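# Roll the ball into the green-bottomed hole

## Task

Bring the ball to rest inside the hole whose bottom is green, without it ever entering another hole. Only the fingers may touch the board; contact by any other arm part fails the attempt. The board must end up lying flat on the table. Avoid hard ball impacts on the lid, walls or floor. The result must hold by itself, without the robot supporting it, when the scene is ended.

## Robot and tools

Robot: two 6-joint arms, left_arm and right_arm, each with a two-finger parallel gripper. Their bases sit in the scene frame at left_arm (+0.009, +0.257, 0) m, quat_wxyz (+0.999, 0, 0, +0.034) and right_arm (+0.037, -0.269, 0) m, quat_wxyz (+1.000, 0, 0, +0.015). Scene frame: origin on the tabletop midway between the arms, +x out over the table, +z up, left_arm on the +y side. The names left and right do not correspond to image sides.

Joint order, used in every row and every per-joint list: waist (joint1), shoulder (joint2), elbow (joint3), wrist pitch (joint4), wrist yaw (joint5), wrist roll (joint6). Stated ranges in rad: waist -2.618 to 3.054, shoulder 0.000 to 3.142, elbow 0.000 to 3.142, wrist pitch -1.571 to 1.571, wrist yaw -1.571 to 1.571, wrist roll -2.094 to 2.094. True ends may differ by up to 0.036 rad either way. Friction can leave a joint up to about 0.031 rad short, and tiny commands may not move it.

Row format (shared by execute_actions and move): one flat list of 14 numbers, each in [-1, 1], always covering both arms: left waist, shoulder, elbow, wrist pitch, wrist yaw, wrist roll, left opening, then the same seven for right_arm. The six joint numbers are scaled offsets, not poses: 1.0 equals 1.202 rad for waist, 1.258 shoulder, 1.238 elbow, 2.073 wrist pitch, 2.022 wrist yaw and wrist roll. The opening is absolute: +1 fully open, -1 closed. To leave an arm still, send zeros for its joints and repeat its current opening.

execute_actions(actions): a list of actions; each action is a list of up to 15 rows, one row per 1/30 s step; if fewer than 15, the last row is held for the remaining steps. Offsets in every row of an action are measured from the joint angles at the start of that action (for the first action of a call, the last reported angles), not from the previous row. An action asking any joint to go more than 0.036 rad beyond its range is rejected for both arms; a malformed action, or a first action failing that check, rejects the whole call. An empty list just returns the current state and images. Step readings list joint angles at some steps; HELD with an arm label means part of that arm's row was held back.

move(target, speed, blocking): target is one 14-number row of offsets measured from the Joint positions in the latest result that showed them. All joints travel synchronously, so grippers trace curves, lasting 0.5 to 10 s. speed (0.01 to 2 rad/s, default 0.5) caps the joint with the longest travel. Moves ignore obstacles and the other arm; faster moves and targets set deeper past a contact hit and press harder. blocking=false returns after 0.5 s while motion continues; then only wait or stop are accepted until a result shows the move ended. The move: line reports the ending (done, off_target, moving, held, fault), limits=held or limits=none, and each arm's joint farthest from target. To keep pressing as before, send offsets from Joint positions to Joint targets.

wait(seconds): 0 to 10; lets time pass with commands held, ending early if a running move finishes. stop: brakes a running move (needs room; fingers keep moving). zoom_image(camera, region): region [x0, y0, x1, y1] pixels, at most 504x504, from cam_high, cam_low, cam_left_wrist or cam_right_wrist (all 896x504). read_manual gives only licence text. finished_scene(scene): ends the current scene (pass its number) irreversibly; do it only once the ball rests in the green hole. Replying without a tool call ends everything.

Results: each gripper pose (end_effector_position in m, end_effector_quat_wxyz) in the scene frame; it is the point between the finger pads, under 1 cm behind the tips, and may be off more at long reach. Fingers point along gripper +z and open along y. Joint positions and velocities per arm list six joints then the finger gap in m (0.087 fully open). grip_measured uses the command scale; command about 0.02 below it to hold firmly. Joint targets shows what joints are driven toward. joint sent to its limit means a joint was clipped at its end; joint command not followed means a clearance check altered targets. Torques are raw, offset and noisy.

Motion limits: per step, targets stay within 0.202 (waist), 0.258 (shoulder), 0.238 (elbow), 0.573 (wrist pitch), 0.522 (yaw, roll) rad of measured angles, and are scaled back if the gripper would jump over 70 mm; big offsets need several actions, and unfinished motion should be recommanded.

Avoid: any non-finger contact with the board, tilting or lifting the board, pushing anything off the table, fast ball hits on lid, walls or floor, arms colliding or pressing each other, and long heavy holds (MOTOR HOT at 75 °C, faults at 90 and 100 °C drop the arm). Loose objects may be nudged briefly by outside pushes. The robot holds its last command while you think.

Each tool is called after "Request:" by a JSON object that holds its "fn" and its "kwargs", one argument or row to a line.

## Session

Request:
{"fn": "execute_actions", "kwargs": {
  "actions": []
}}

Scene clock: 0.00 s.
left_arm: end_effector_position=(+0.4801, +0.1261, +0.1421) grip_measured=+0.984 end_effector_quat_wxyz=(+0.069, -0.300, +0.931, -0.198) | right_arm: end_effector_position=(+0.3362, -0.7194, +0.2922) grip_measured=+0.992 end_effector_quat_wxyz=(+0.460, +0.762, +0.199, -0.410)
Joint names: [waist, shoulder, elbow, wrist pitch, wrist yaw, wrist roll]
Joint positions: left_arm=[-0.173  2.317  2.341 -1.298  0.304 -0.776  0.087] | right_arm=[-0.727  2.214  2.375 -1.     1.241  1.399  0.087]
Joint velocities: left_arm=[-0.012 -0.017  0.022 -0.022  0.037 -0.095  0.001] | right_arm=[-0.012 -0.002 -0.002 -0.037  0.051  0.037  0.001]
Joint torques (N m, as the arm reports them, + toward a larger angle): no reading
Motor temperatures (°C, as the motors report them): left_arm=[27 28 26 28 28 25] | right_arm=[26 26 26 27 29 25]
Joint targets: left_arm=[-0.173 2.317 2.341 -1.298 0.304 -0.776] | right_arm=[-0.727 2.214 2.375 -1.000 1.241 1.399]

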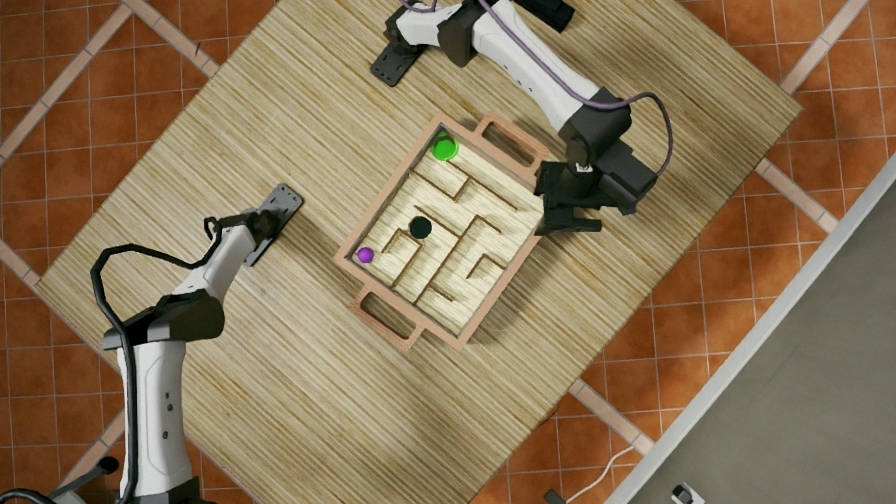

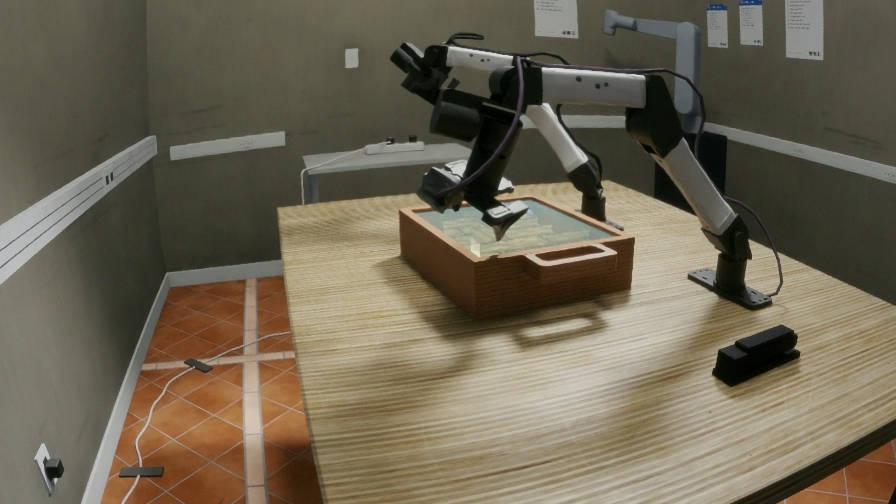

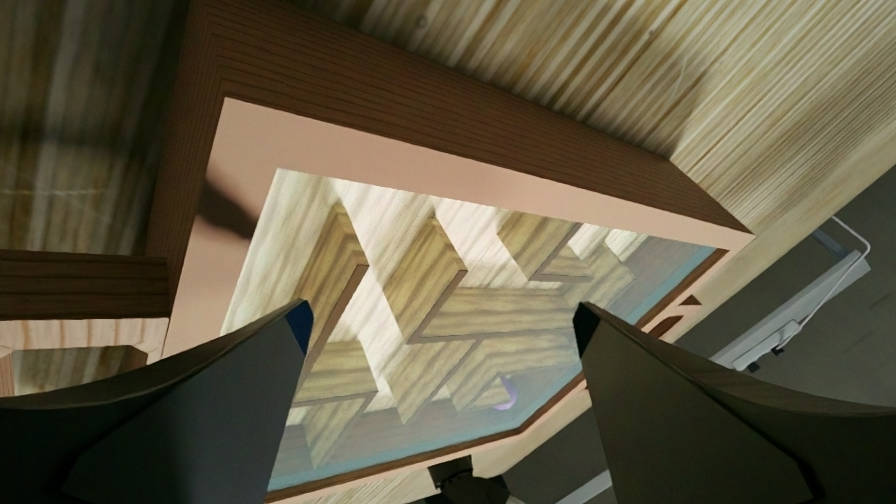

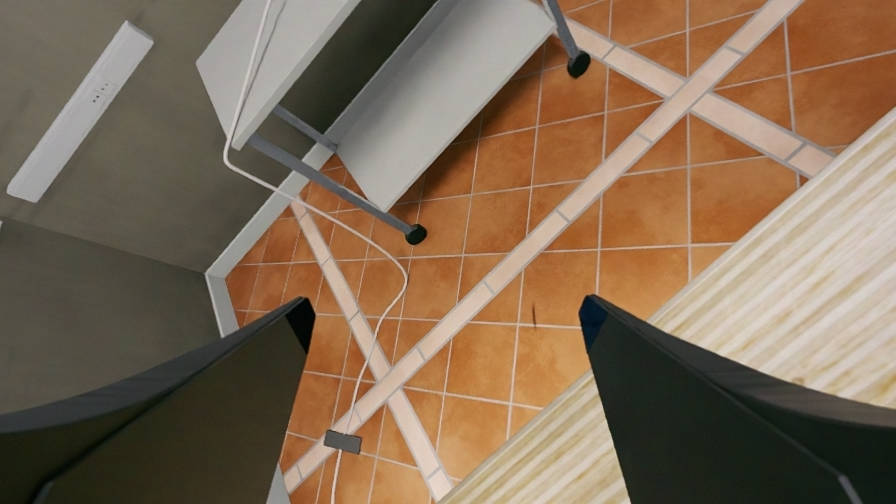

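Request:
{"fn": "zoom_image", "kwargs": {
  "camera": "cam_high",
  "region": [320, 90, 590, 360]
}}

Region (320, 90, 590, 360) of cam_high's 896x504 image, scaled by 1.867, with more detail than that image has.

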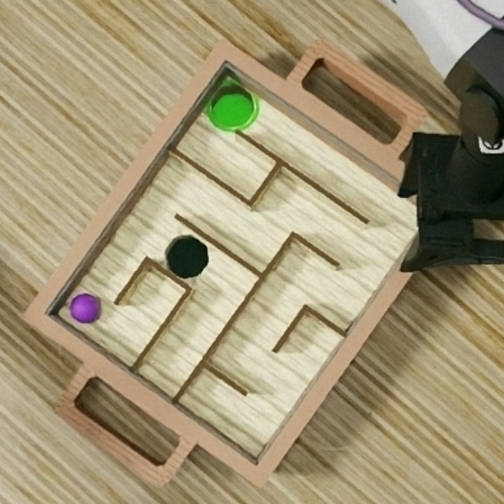

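Request:
{"fn": "move", "kwargs": {
  "target": [0.086,-0.292,-0.154,-0.097,-0.15,0.384,1,0.588,-0.21,-0.182,-0.241,-0.614,-0.692,1],
  "speed": 0.9
}}

Scene clock: 50.27 s.
left_arm: end_effector_position=(+0.3915, +0.2506, +0.2210) grip_measured=+0.984 end_effector_quat_wxyz=(+0.156, +0.003, +0.988, -0.005) | right_arm: end_effector_position=(+0.4194, -0.2669, +0.2170) grip_measured=+0.992 end_effector_quat_wxyz=(+0.151, -0.001, +0.989, -0.002)
Joint names: [waist, shoulder, elbow, wrist pitch, wrist yaw, wrist roll]
Joint positions: left_arm=[-0.08   1.959  2.184 -1.482  0.007 -0.009  0.087] | right_arm=[-0.021  1.964  2.176 -1.48   0.007  0.005  0.087]
Joint velocities: left_arm=[-0.002  0.002  0.017  0.037 -0.022 -0.081  0.   ] | right_arm=[-0.002 -0.007 -0.017 -0.007 -0.037  0.037 -0.001]
Joint torques (N m, as the arm reports them, + toward a larger angle): left_arm=[  1.08 -10.89   4.4    0.84  -0.03   0.1 ] | right_arm=[ -0.27 -13.25   4.82   0.85  -0.06  -0.04]
Motor temperatures (°C, as the motors report them): left_arm=[27 42 31 30 28 25] | right_arm=[26 45 30 30 29 25]
Joint targets: left_arm=[-0.070 1.950 2.151 -1.499 0.001 0.001] | right_arm=[-0.020 1.950 2.150 -1.499 -0.000 -0.001]
move: off_target (left_arm, right_arm); limits=none; left_arm: farthest joint: the elbow, 0.034 radians from its target (0.191 radians at the start); right_arm: farthest joint: the elbow, 0.027 radians from its target (0.226 radians at the start)

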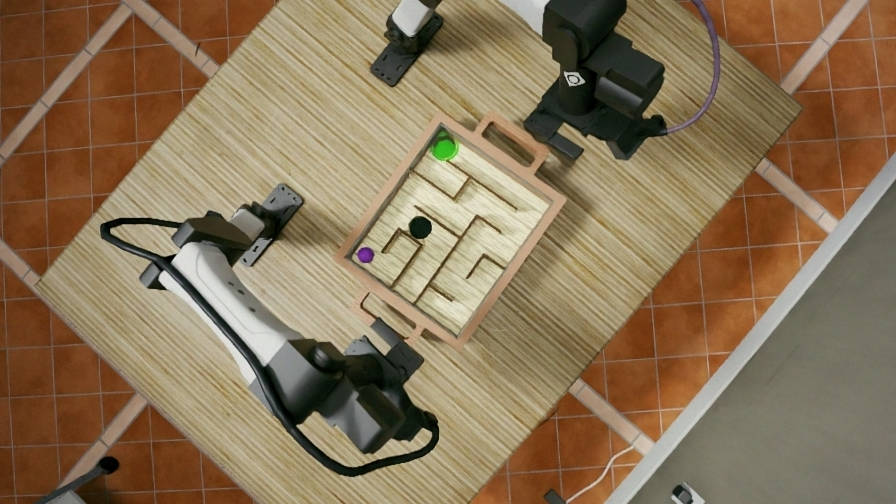

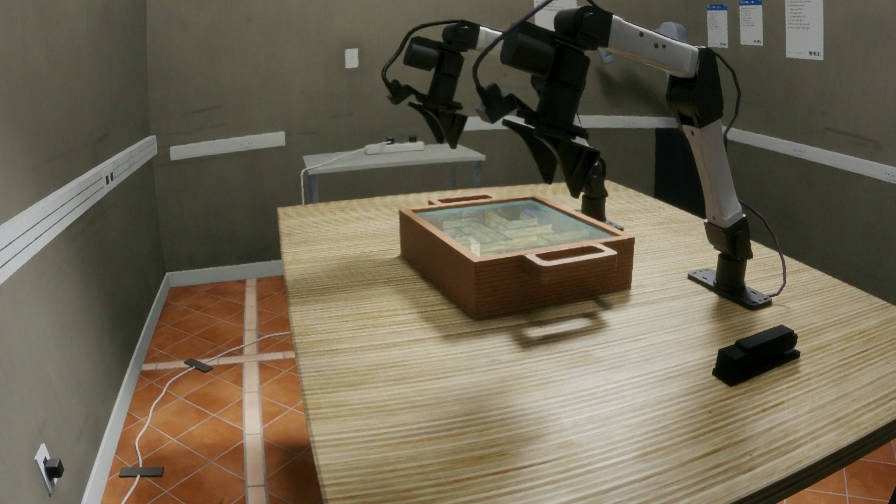

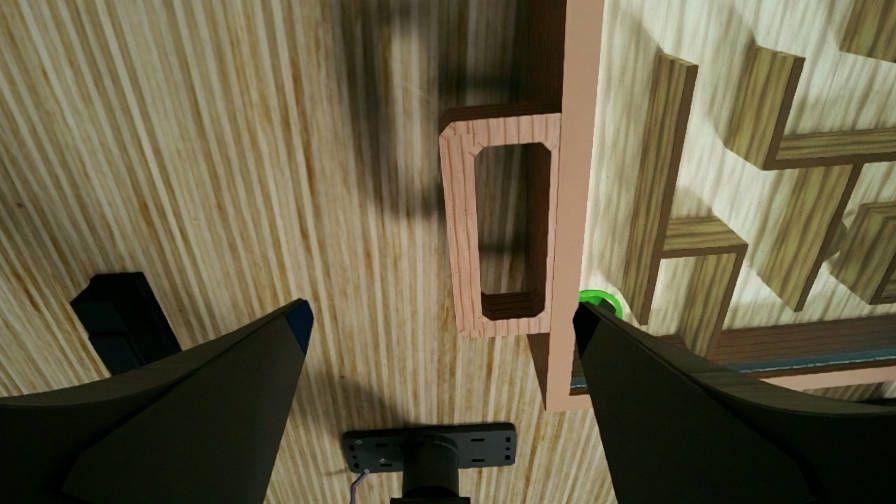

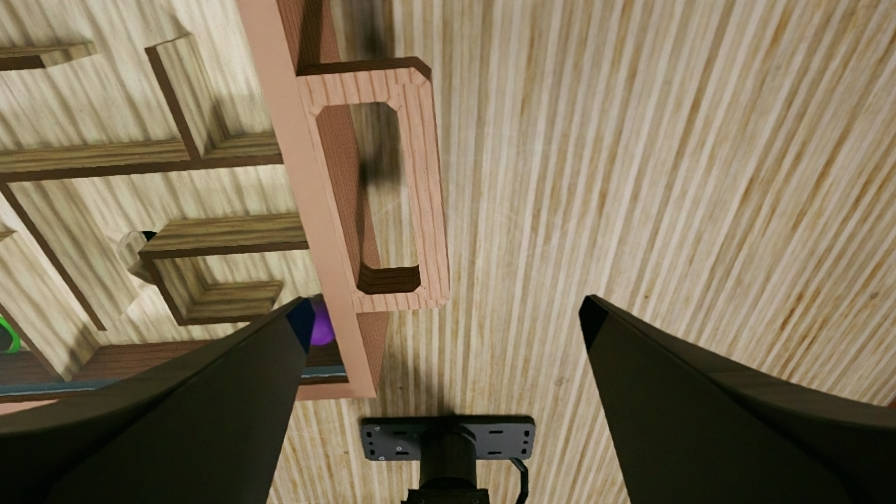

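Request:
{"fn": "move", "kwargs": {
  "target": [-0.025,-0.212,-0.645,0.226,0,-0.07,0.2,0.04,-0.155,-0.56,0.218,0,-0.025,0.2],
  "speed": 0.7
}}

Scene clock: 71.97 s.
left_arm: end_effector_position=(+0.3370, +0.2396, +0.1085) grip_measured=+0.200 end_effector_quat_wxyz=(+0.121, -0.053, +0.991, -0.014) | right_arm: end_effector_position=(+0.3875, -0.2556, +0.1080) grip_measured=+0.200 end_effector_quat_wxyz=(+0.125, -0.042, +0.991, -0.003)
Joint names: [waist, shoulder, elbow, wrist pitch, wrist yaw, wrist roll]
Joint positions: left_arm=[-0.099  1.71   1.413 -1.03   0.007 -0.141  0.052] | right_arm=[ 0.017  1.791  1.506 -1.036  0.007 -0.039  0.052]
Joint velocities: left_arm=[ 0.022  0.007 -0.007  0.022 -0.037  0.037  0.   ] | right_arm=[-0.002  0.017 -0.017 -0.022 -0.051 -0.007  0.001]
Joint torques (N m, as the arm reports them, + toward a larger angle): left_arm=[-0.77 -9.86  5.66  1.    0.04 -0.05] | right_arm=[  0.56 -12.68   5.61   1.02  -0.02  -0.05]
Motor temperatures (°C, as the motors report them): left_arm=[27 42 31 30 28 25] | right_arm=[26 47 30 29 29 25]
Joint targets: left_arm=[-0.110 1.692 1.386 -1.014 0.007 -0.151] | right_arm=[0.027 1.770 1.483 -1.028 0.007 -0.045]
move: off_target (left_arm, right_arm); limits=none; left_arm: farthest joint: the elbow, 0.027 radians from its target (0.799 radians at the start); right_arm: farthest joint: the elbow, 0.024 radians from its target (0.694 radians at the start)

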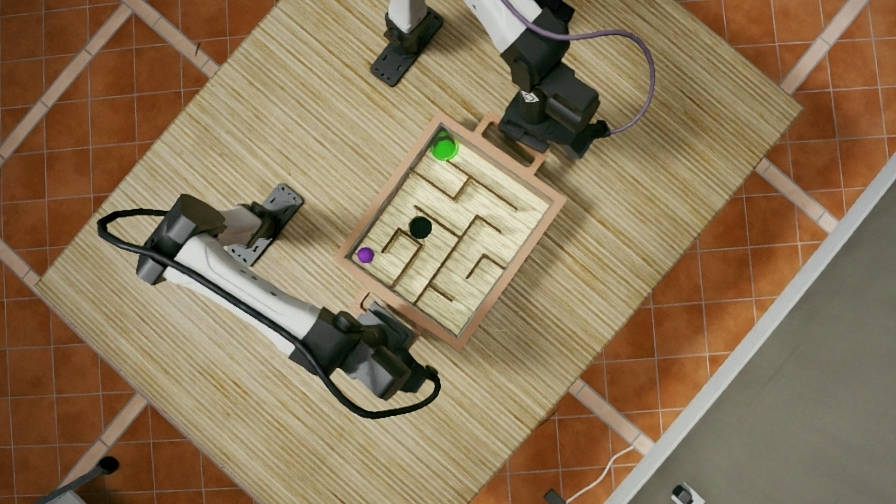

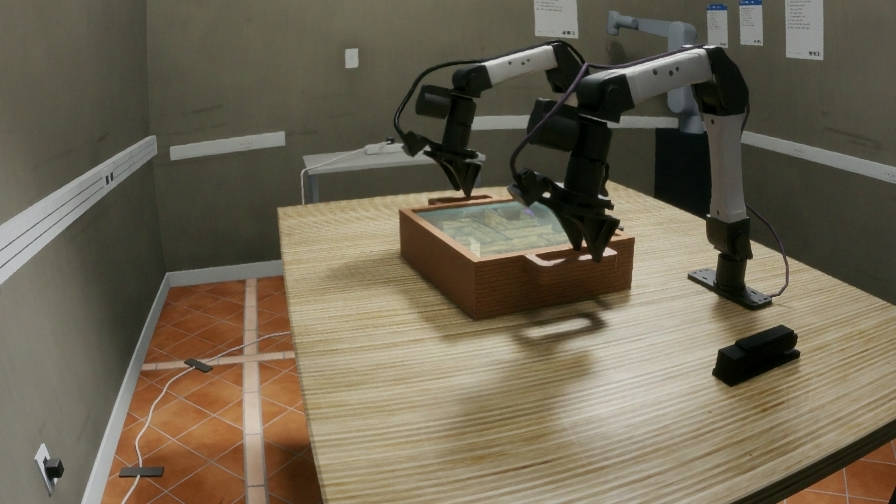

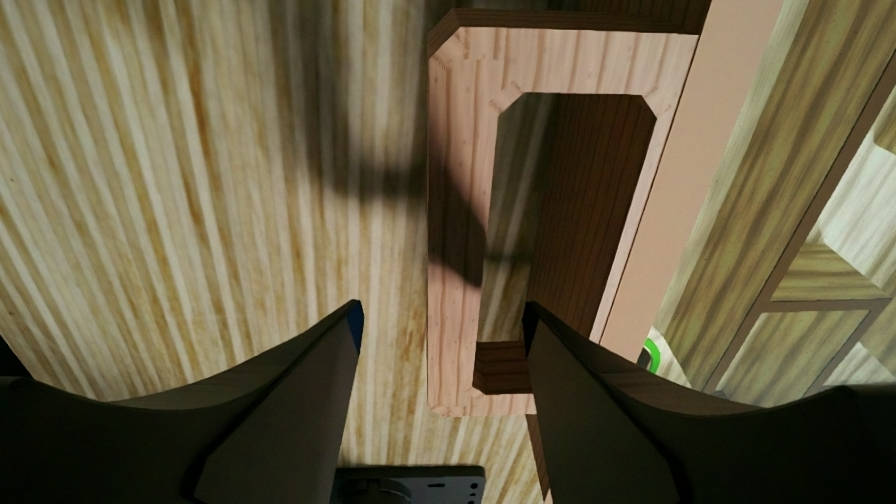

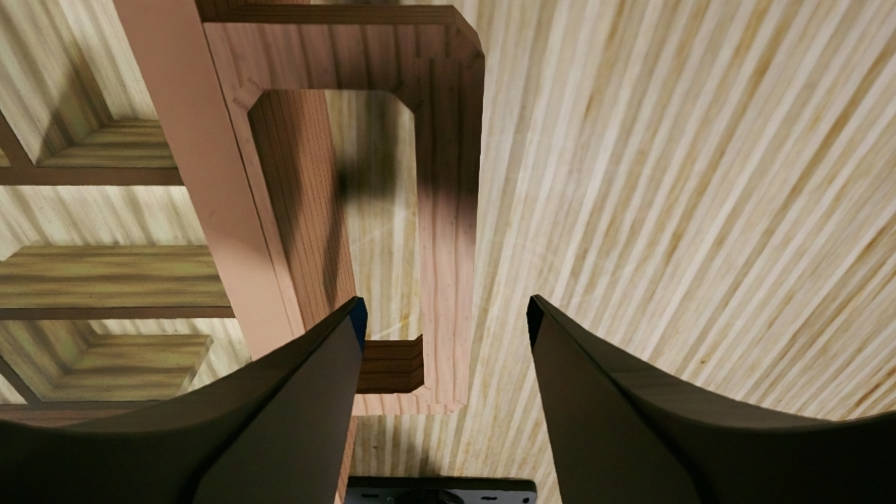

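Request:
{"fn": "move", "kwargs": {
  "target": [-0.02,0,-0.112,0.075,0,0,0.2,0,0,-0.11,0.072,0,0,0.2],
  "speed": 0.3
}}

Scene clock: 79.67 s.
left_arm: end_effector_position=(+0.3406, +0.2349, +0.0813) grip_measured=+0.200 end_effector_quat_wxyz=(+0.134, -0.047, +0.990, -0.016) | right_arm: end_effector_position=(+0.3922, -0.2554, +0.0807) grip_measured=+0.200 end_effector_quat_wxyz=(+0.140, -0.042, +0.989, -0.003)
Joint names: [waist, shoulder, elbow, wrist pitch, wrist yaw, wrist roll]
Joint positions: left_arm=[-0.113  1.71   1.302 -0.891  0.007 -0.141  0.052] | right_arm=[ 0.017  1.791  1.395 -0.894  0.007 -0.04   0.052]
Joint velocities: left_arm=[-0.012 -0.002 -0.017 -0.022  0.051 -0.022  0.001] | right_arm=[ 0.002  0.012 -0.002 -0.037 -0.007  0.051  0.001]
Joint torques (N m, as the arm reports them, + toward a larger angle): left_arm=[-0.73 -8.39  5.59  1.06  0.04  0.02] | right_arm=[ -0.02 -10.84   5.77   1.05  -0.01   0.04]
Motor temperatures (°C, as the motors report them): left_arm=[27 41 31 30 28 25] | right_arm=[26 47 30 29 29 25]
Joint targets: left_arm=[-0.123 1.710 1.274 -0.875 0.007 -0.141] | right_arm=[0.017 1.791 1.371 -0.887 0.007 -0.040]
move: off_target (left_arm, right_arm); limits=none; left_arm: farthest joint: the elbow, 0.027 radians from its target (0.138 radians at the start); right_arm: farthest joint: the elbow, 0.025 radians from its target (0.137 radians at the start)

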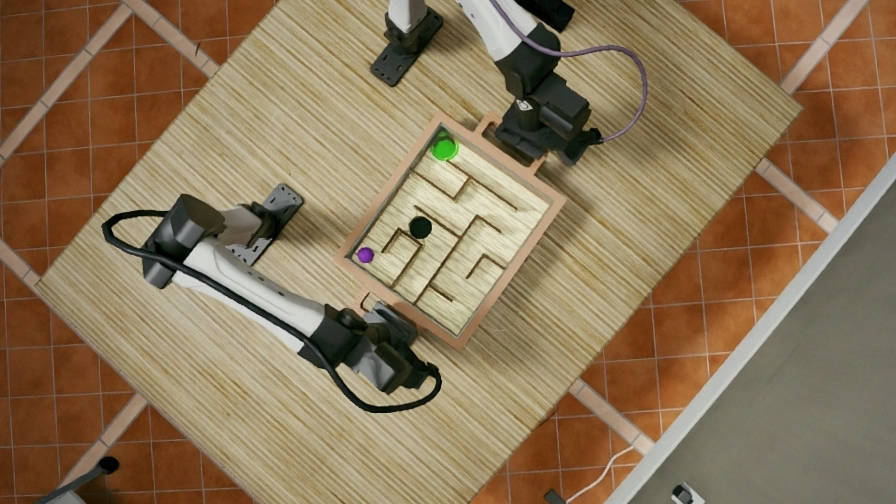

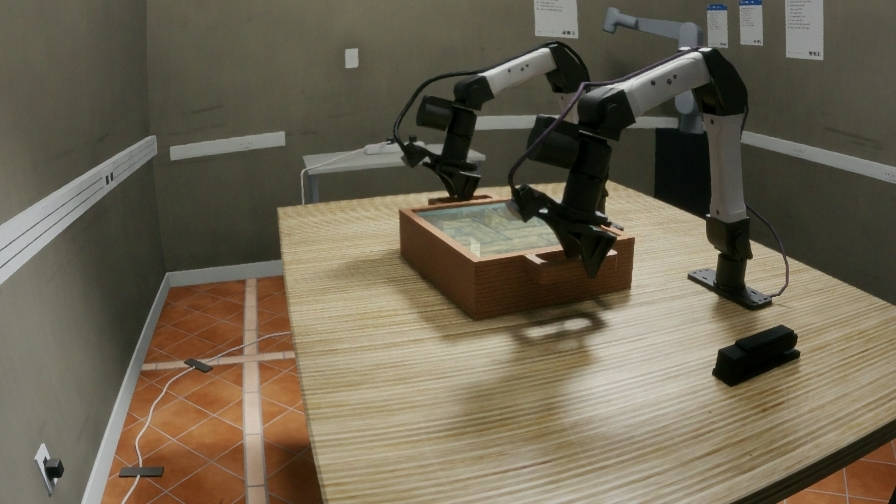

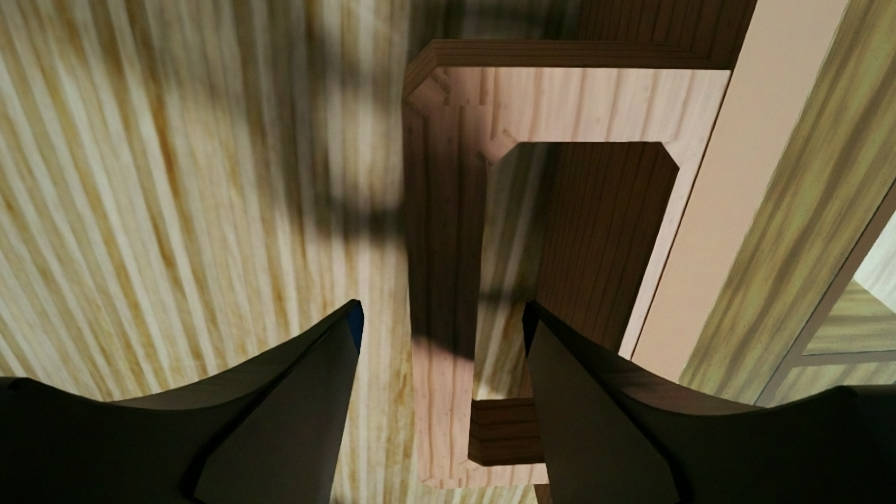

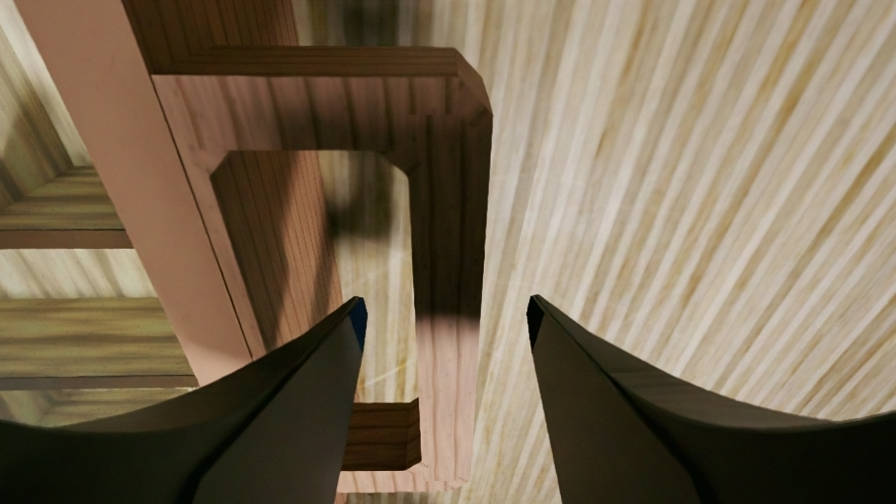

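Close gradually.

Request:
{"fn": "execute_actions", "kwargs": {
  "actions": [
    [[0,0,0,0,0,0,0,0,0,0,0,0,0,0],[0,0,0,0,0,0,-0.2,0,0,0,0,0,0,-0.2],[0,0,0,0,0,0,-0.3,0,0,0,0,0,0,-0.3],[0,0,0,0,0,0,-0.4,0,0,0,0,0,0,-0.4],[0,0,0,0,0,0,-0.45,0,0,0,0,0,0,-0.45],[0,0,0,0,0,0,-0.5,0,0,0,0,0,0,-0.5],[0,0,0,0,0,0,-0.53,0,0,0,0,0,0,-0.53],[0,0,0,0,0,0,-0.56,0,0,0,0,0,0,-0.56],[0,0,0,0,0,0,-0.59,0,0,0,0,0,0,-0.59],[0,0,0,0,0,0,-0.62,0,0,0,0,0,0,-0.62],[0,0,0,0,0,0,-0.65,0,0,0,0,0,0,-0.65],[0,0,0,0,0,0,-0.7,0,0,0,0,0,0,-0.7]]
  ]
}}

Request:
{"fn": "zoom_image", "kwargs": {
  "camera": "cam_low",
  "region": [400, 160, 660, 320]
}}

Scene clock: 88.63 s.
left_arm: end_effector_position=(+0.3408, +0.2357, +0.0813) grip_measured=-0.612 end_effector_quat_wxyz=(+0.135, -0.044, +0.990, -0.014) | right_arm: end_effector_position=(+0.3924, -0.2552, +0.0808) grip_measured=-0.617 end_effector_quat_wxyz=(+0.140, -0.040, +0.989, -0.002)
Joint names: [waist, shoulder, elbow, wrist pitch, wrist yaw, wrist roll]
Joint positions: left_arm=[-0.113  1.71   1.302 -0.891  0.004 -0.135  0.017] | right_arm=[ 0.017  1.791  1.395 -0.894  0.007 -0.035  0.017]
Joint velocities: left_arm=[-0.017  0.002  0.017  0.051 -0.022  0.022 -0.   ] | right_arm=[-0.002 -0.007 -0.017  0.037 -0.007 -0.037 -0.001]
Joint torques (N m, as the arm reports them, + toward a larger angle): left_arm=[ 0.2  -8.4   7.84  0.94  0.07 -0.03] | right_arm=[ -0.03 -10.79   7.63   0.91   0.02  -0.01]
Motor temperatures (°C, as the motors report them): left_arm=[27 40 31 30 28 25] | right_arm=[26 46 30 30 29 25]
Joint targets: left_arm=[-0.113 1.710 1.302 -0.891 0.007 -0.141] | right_arm=[0.017 1.791 1.395 -0.894 0.006 -0.039]
Step readings (joint positions):
0: left_arm=[-0.113 1.710 1.302 -0.891 0.007 -0.141] | right_arm=[0.017 1.791 1.395 -0.894 0.007 -0.040]
1: left_arm=[-0.113 1.710 1.302 -0.891 0.007 -0.141] | right_arm=[0.017 1.791 1.395 -0.894 0.007 -0.040]
2: left_arm=[-0.113 1.710 1.302 -0.891 0.007 -0.141] | right_arm=[0.017 1.791 1.395 -0.894 0.007 -0.040]
4: left_arm=[-0.113 1.710 1.302 -0.891 0.007 -0.141] | right_arm=[0.017 1.791 1.395 -0.894 0.007 -0.040]
8: left_arm=[-0.113 1.710 1.302 -0.891 0.007 -0.141] | right_arm=[0.017 1.791 1.395 -0.894 0.007 -0.040]
15: Joint positions above

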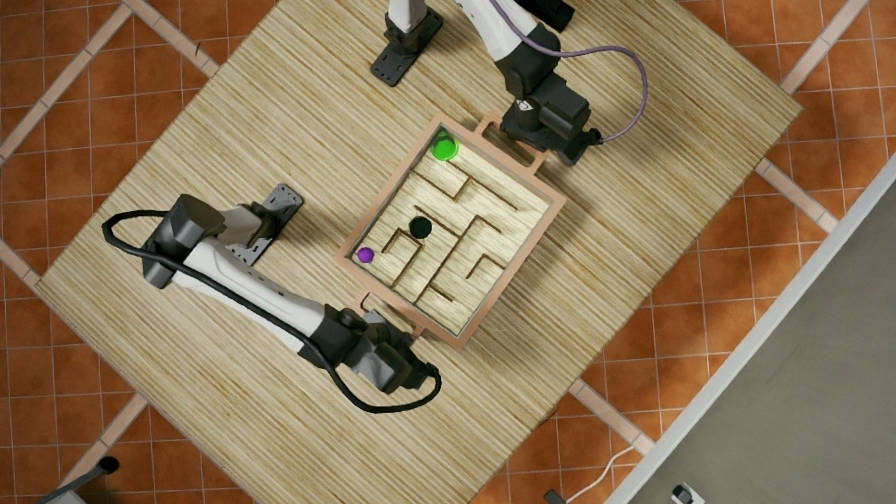

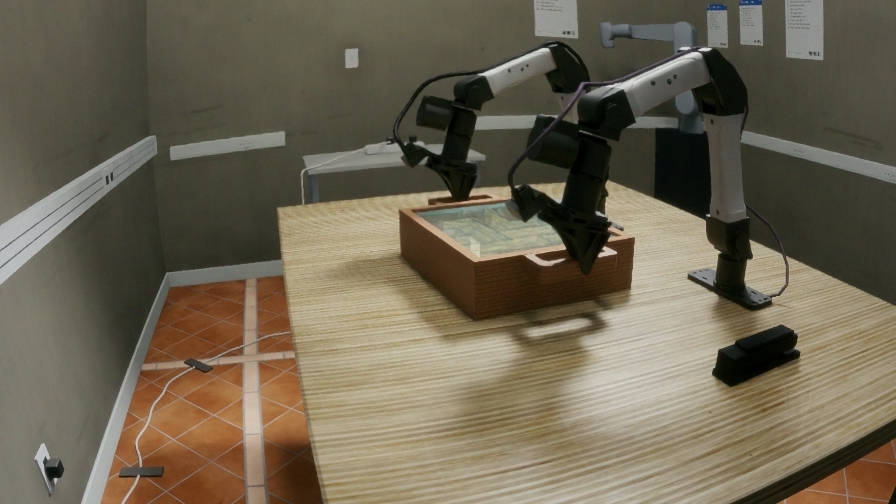

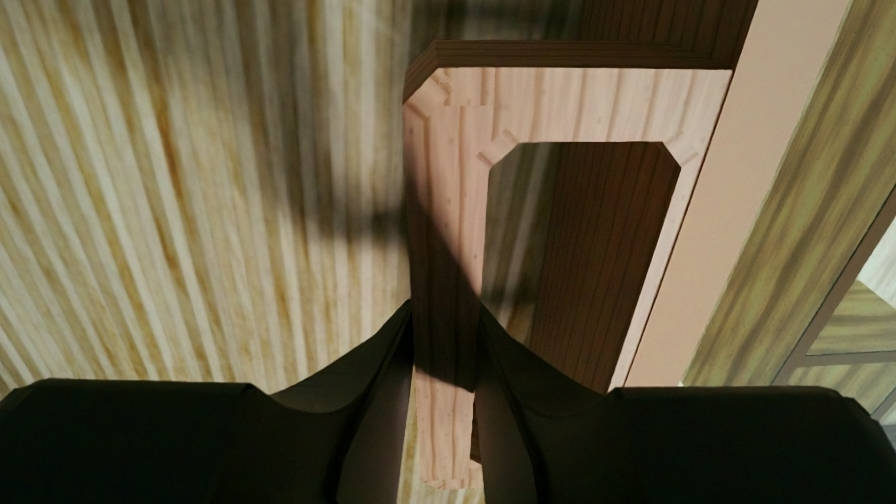

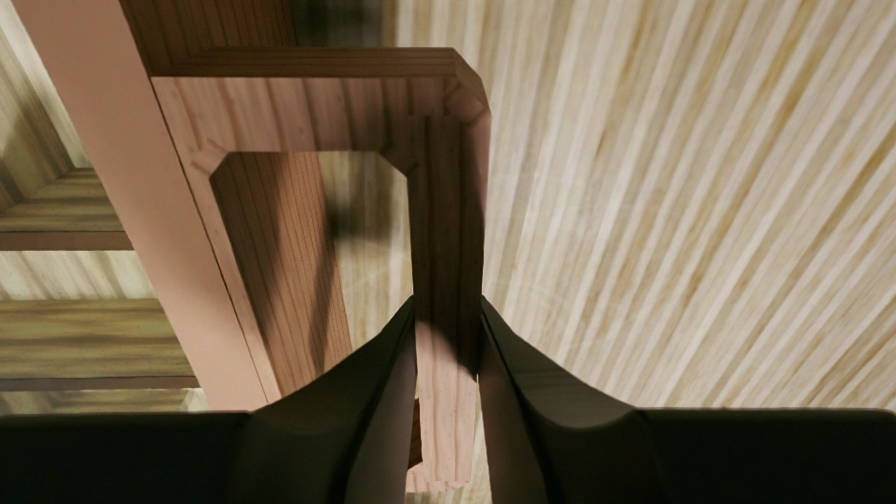

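Region (400, 160, 660, 320) of cam_low's 896x504 image, scaled by 1.938, with more detail than that image has; it fills the top 310 rows of this view, and the rest is white.

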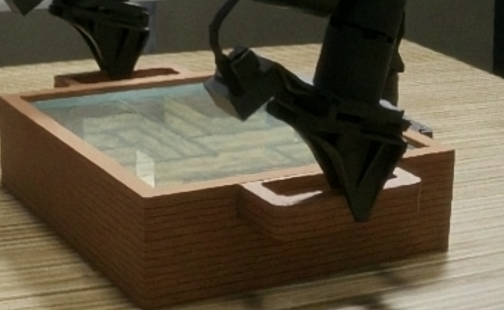

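Request:
{"fn": "move", "kwargs": {
  "target": [0,0,0.12,-0.03,0,0,-0.7,0,0,0.12,-0.03,0,0,-0.7],
  "speed": 0.12
}}

Scene clock: 98.73 s.
left_arm: end_effector_position=(+0.3491, +0.2361, +0.0995) grip_measured=-0.620 end_effector_quat_wxyz=(+0.138, -0.042, +0.989, -0.012) | right_arm: end_effector_position=(+0.4022, -0.2548, +0.1081) grip_measured=-0.617 end_effector_quat_wxyz=(+0.154, -0.039, +0.987, -0.002)
Joint names: [waist, shoulder, elbow, wrist pitch, wrist yaw, wrist roll]
Joint positions: left_arm=[-0.113  1.726  1.393 -0.959  0.    -0.131  0.017] | right_arm=[ 0.017  1.791  1.5   -0.971  0.007 -0.033  0.017]
Joint velocities: left_arm=[-0.022  0.012  0.012  0.11  -0.125  0.022 -0.   ] | right_arm=[ 0.002 -0.002  0.002 -0.007 -0.007 -0.051  0.   ]
Joint torques (N m, as the arm reports them, + toward a larger angle): left_arm=[ 0.19 -9.91 12.55  1.03  0.08 -0.02] | right_arm=[ -0.16 -10.91  10.78   1.17   0.04   0.02]
Motor temperatures (°C, as the motors report them): left_arm=[27 39 32 30 28 25] | right_arm=[26 46 31 30 29 25]
Joint targets: left_arm=[-0.113 1.710 1.450 -0.953 0.004 -0.135] | right_arm=[0.017 1.791 1.543 -0.956 0.007 -0.035]
move: off_target (left_arm, right_arm); limits=none; left_arm: farthest joint: the elbow, 0.058 radians from its target (0.149 radians at the start); right_arm: farthest joint: the elbow, 0.044 radians from its target (0.149 radians at the start)

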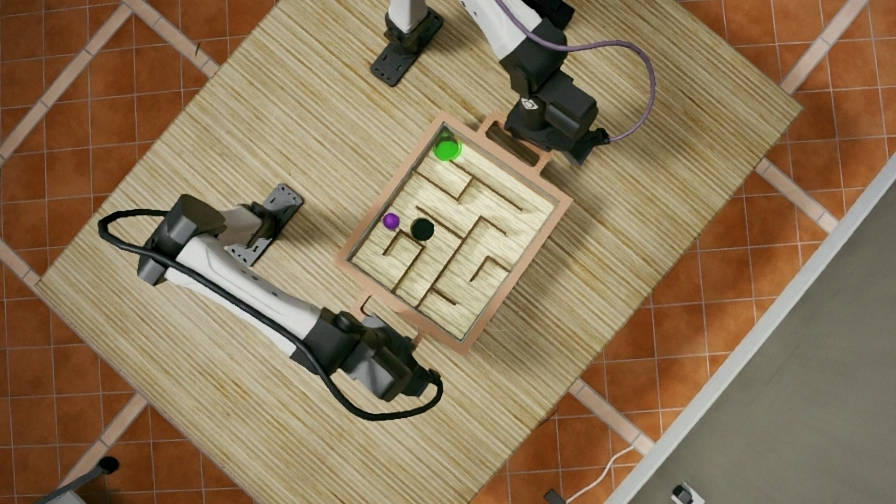

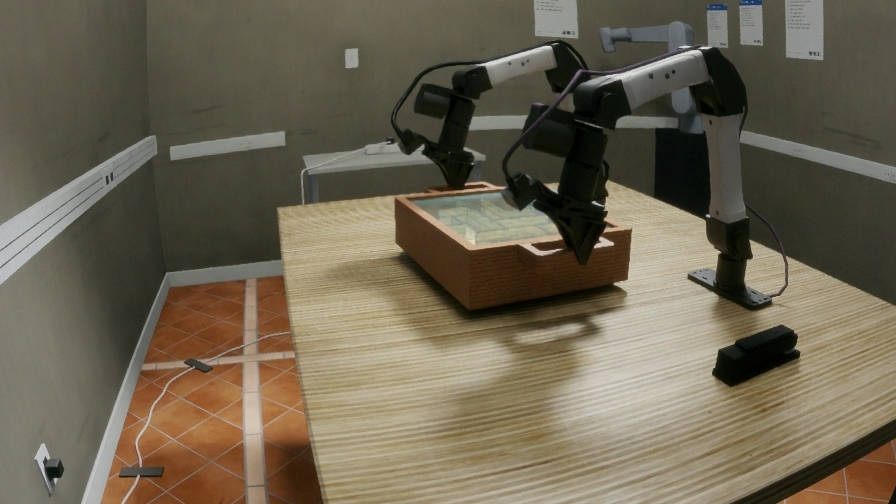

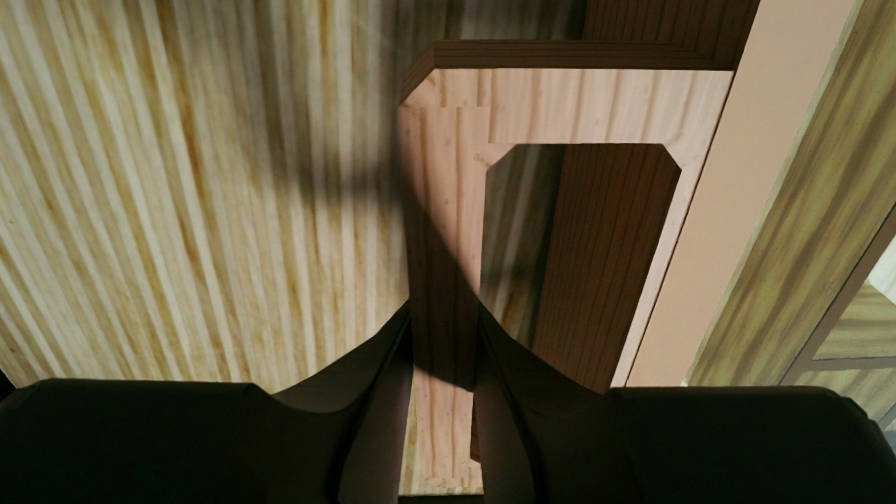

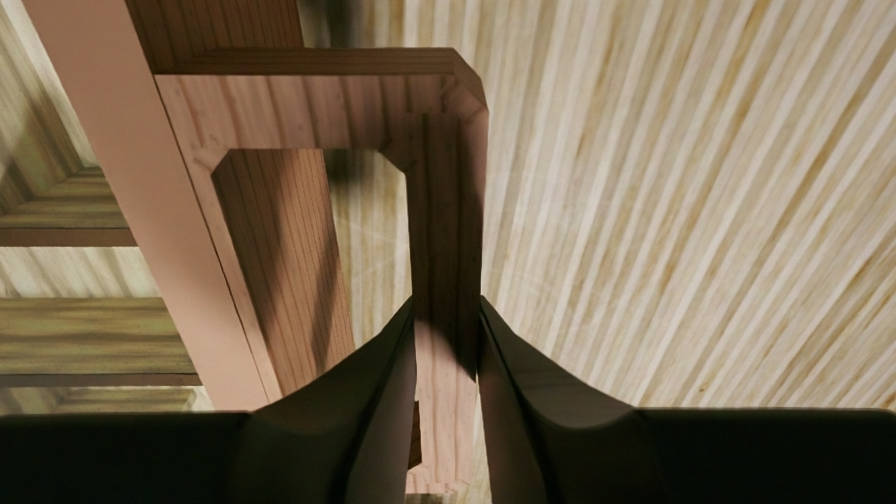

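Ball is already rolling.

Request:
{"fn": "wait", "kwargs": {
  "seconds": 1
}}

Scene clock: 101.93 s.
left_arm: end_effector_position=(+0.3491, +0.2361, +0.0995) grip_measured=-0.620 end_effector_quat_wxyz=(+0.138, -0.042, +0.989, -0.012) | right_arm: end_effector_position=(+0.4021, -0.2548, +0.1081) grip_measured=-0.617 end_effector_quat_wxyz=(+0.154, -0.039, +0.987, -0.002)
Joint names: [waist, shoulder, elbow, wrist pitch, wrist yaw, wrist roll]
Joint positions: left_arm=[-0.113  1.726  1.393 -0.959  0.    -0.131  0.017] | right_arm=[ 0.017  1.791  1.5   -0.971  0.007 -0.033  0.017]
Joint velocities: left_arm=[-0.007 -0.017  0.012  0.081 -0.022 -0.051  0.   ] | right_arm=[-0.007  0.002  0.002  0.022 -0.007  0.037  0.001]
Joint torques (N m, as the arm reports them, + toward a larger angle): left_arm=[ 0.19 -9.9  12.55  1.02  0.08 -0.02] | right_arm=[ -0.08 -10.92  10.9    1.18   0.03   0.01]
Motor temperatures (°C, as the motors report them): left_arm=[27 39 33 31 28 25] | right_arm=[26 45 32 30 29 25]
Joint targets: left_arm=[-0.113 1.710 1.450 -0.953 0.004 -0.135] | right_arm=[0.017 1.791 1.543 -0.956 0.007 -0.035]
wait: 1.00 s; at rest from the start

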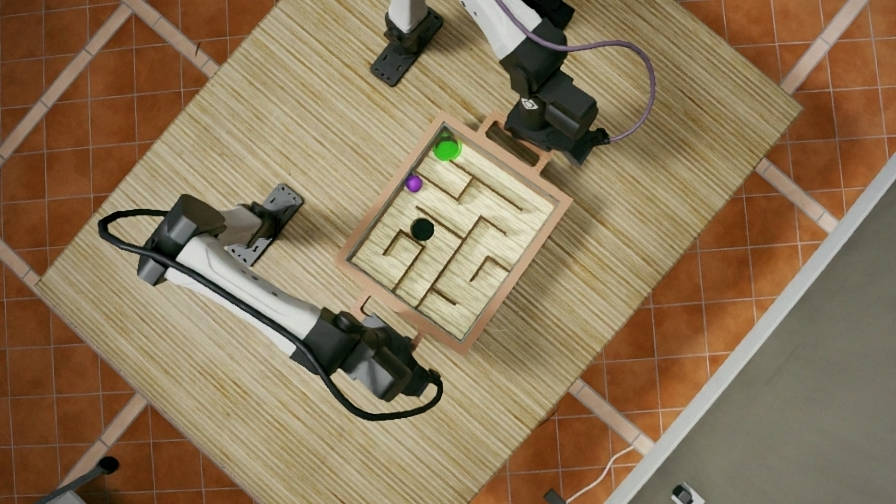

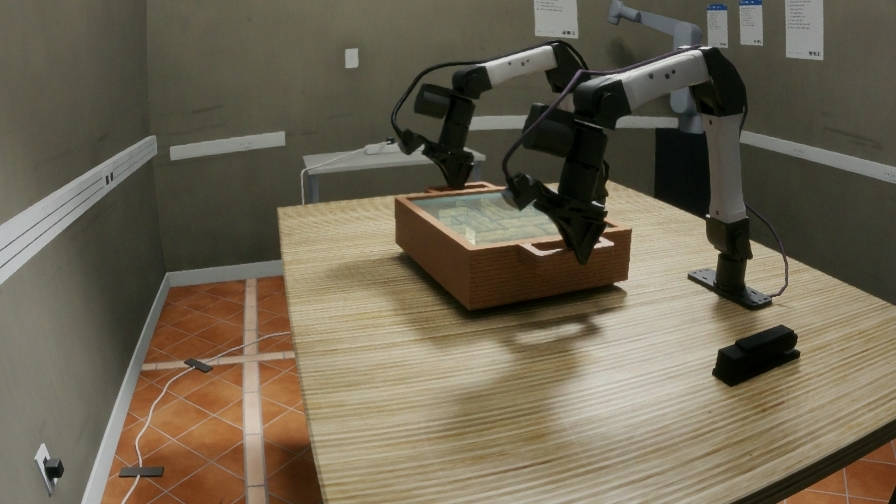

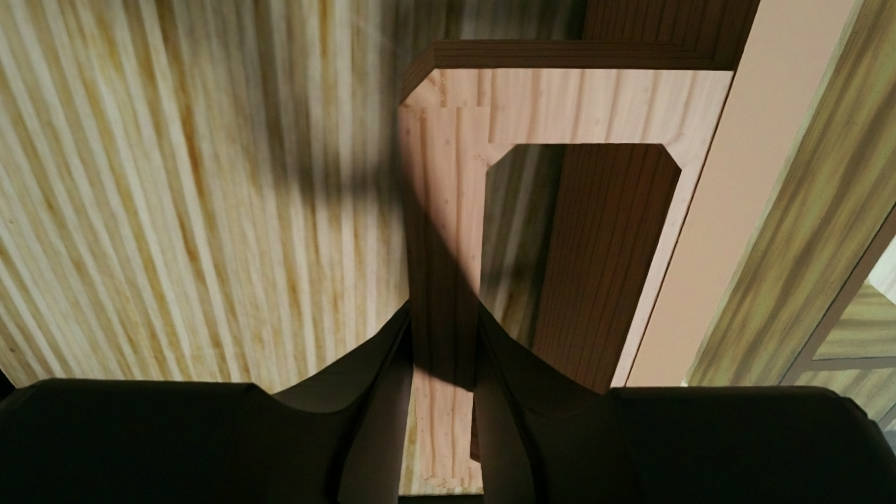

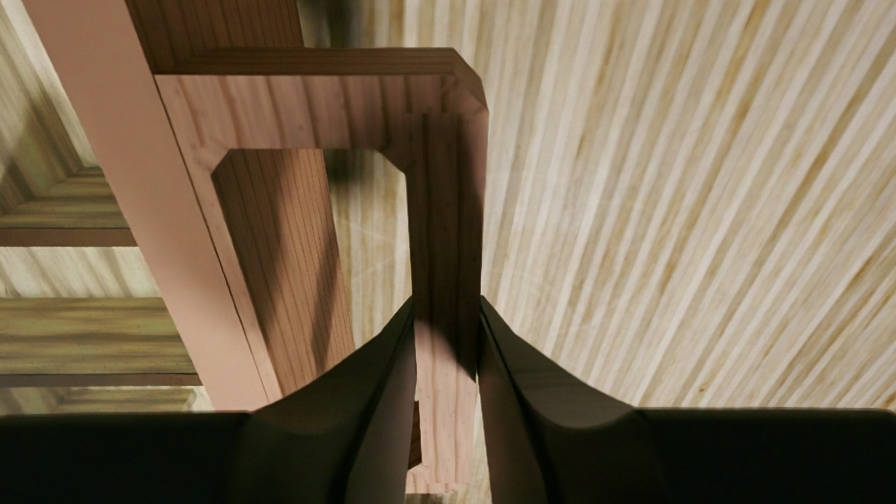

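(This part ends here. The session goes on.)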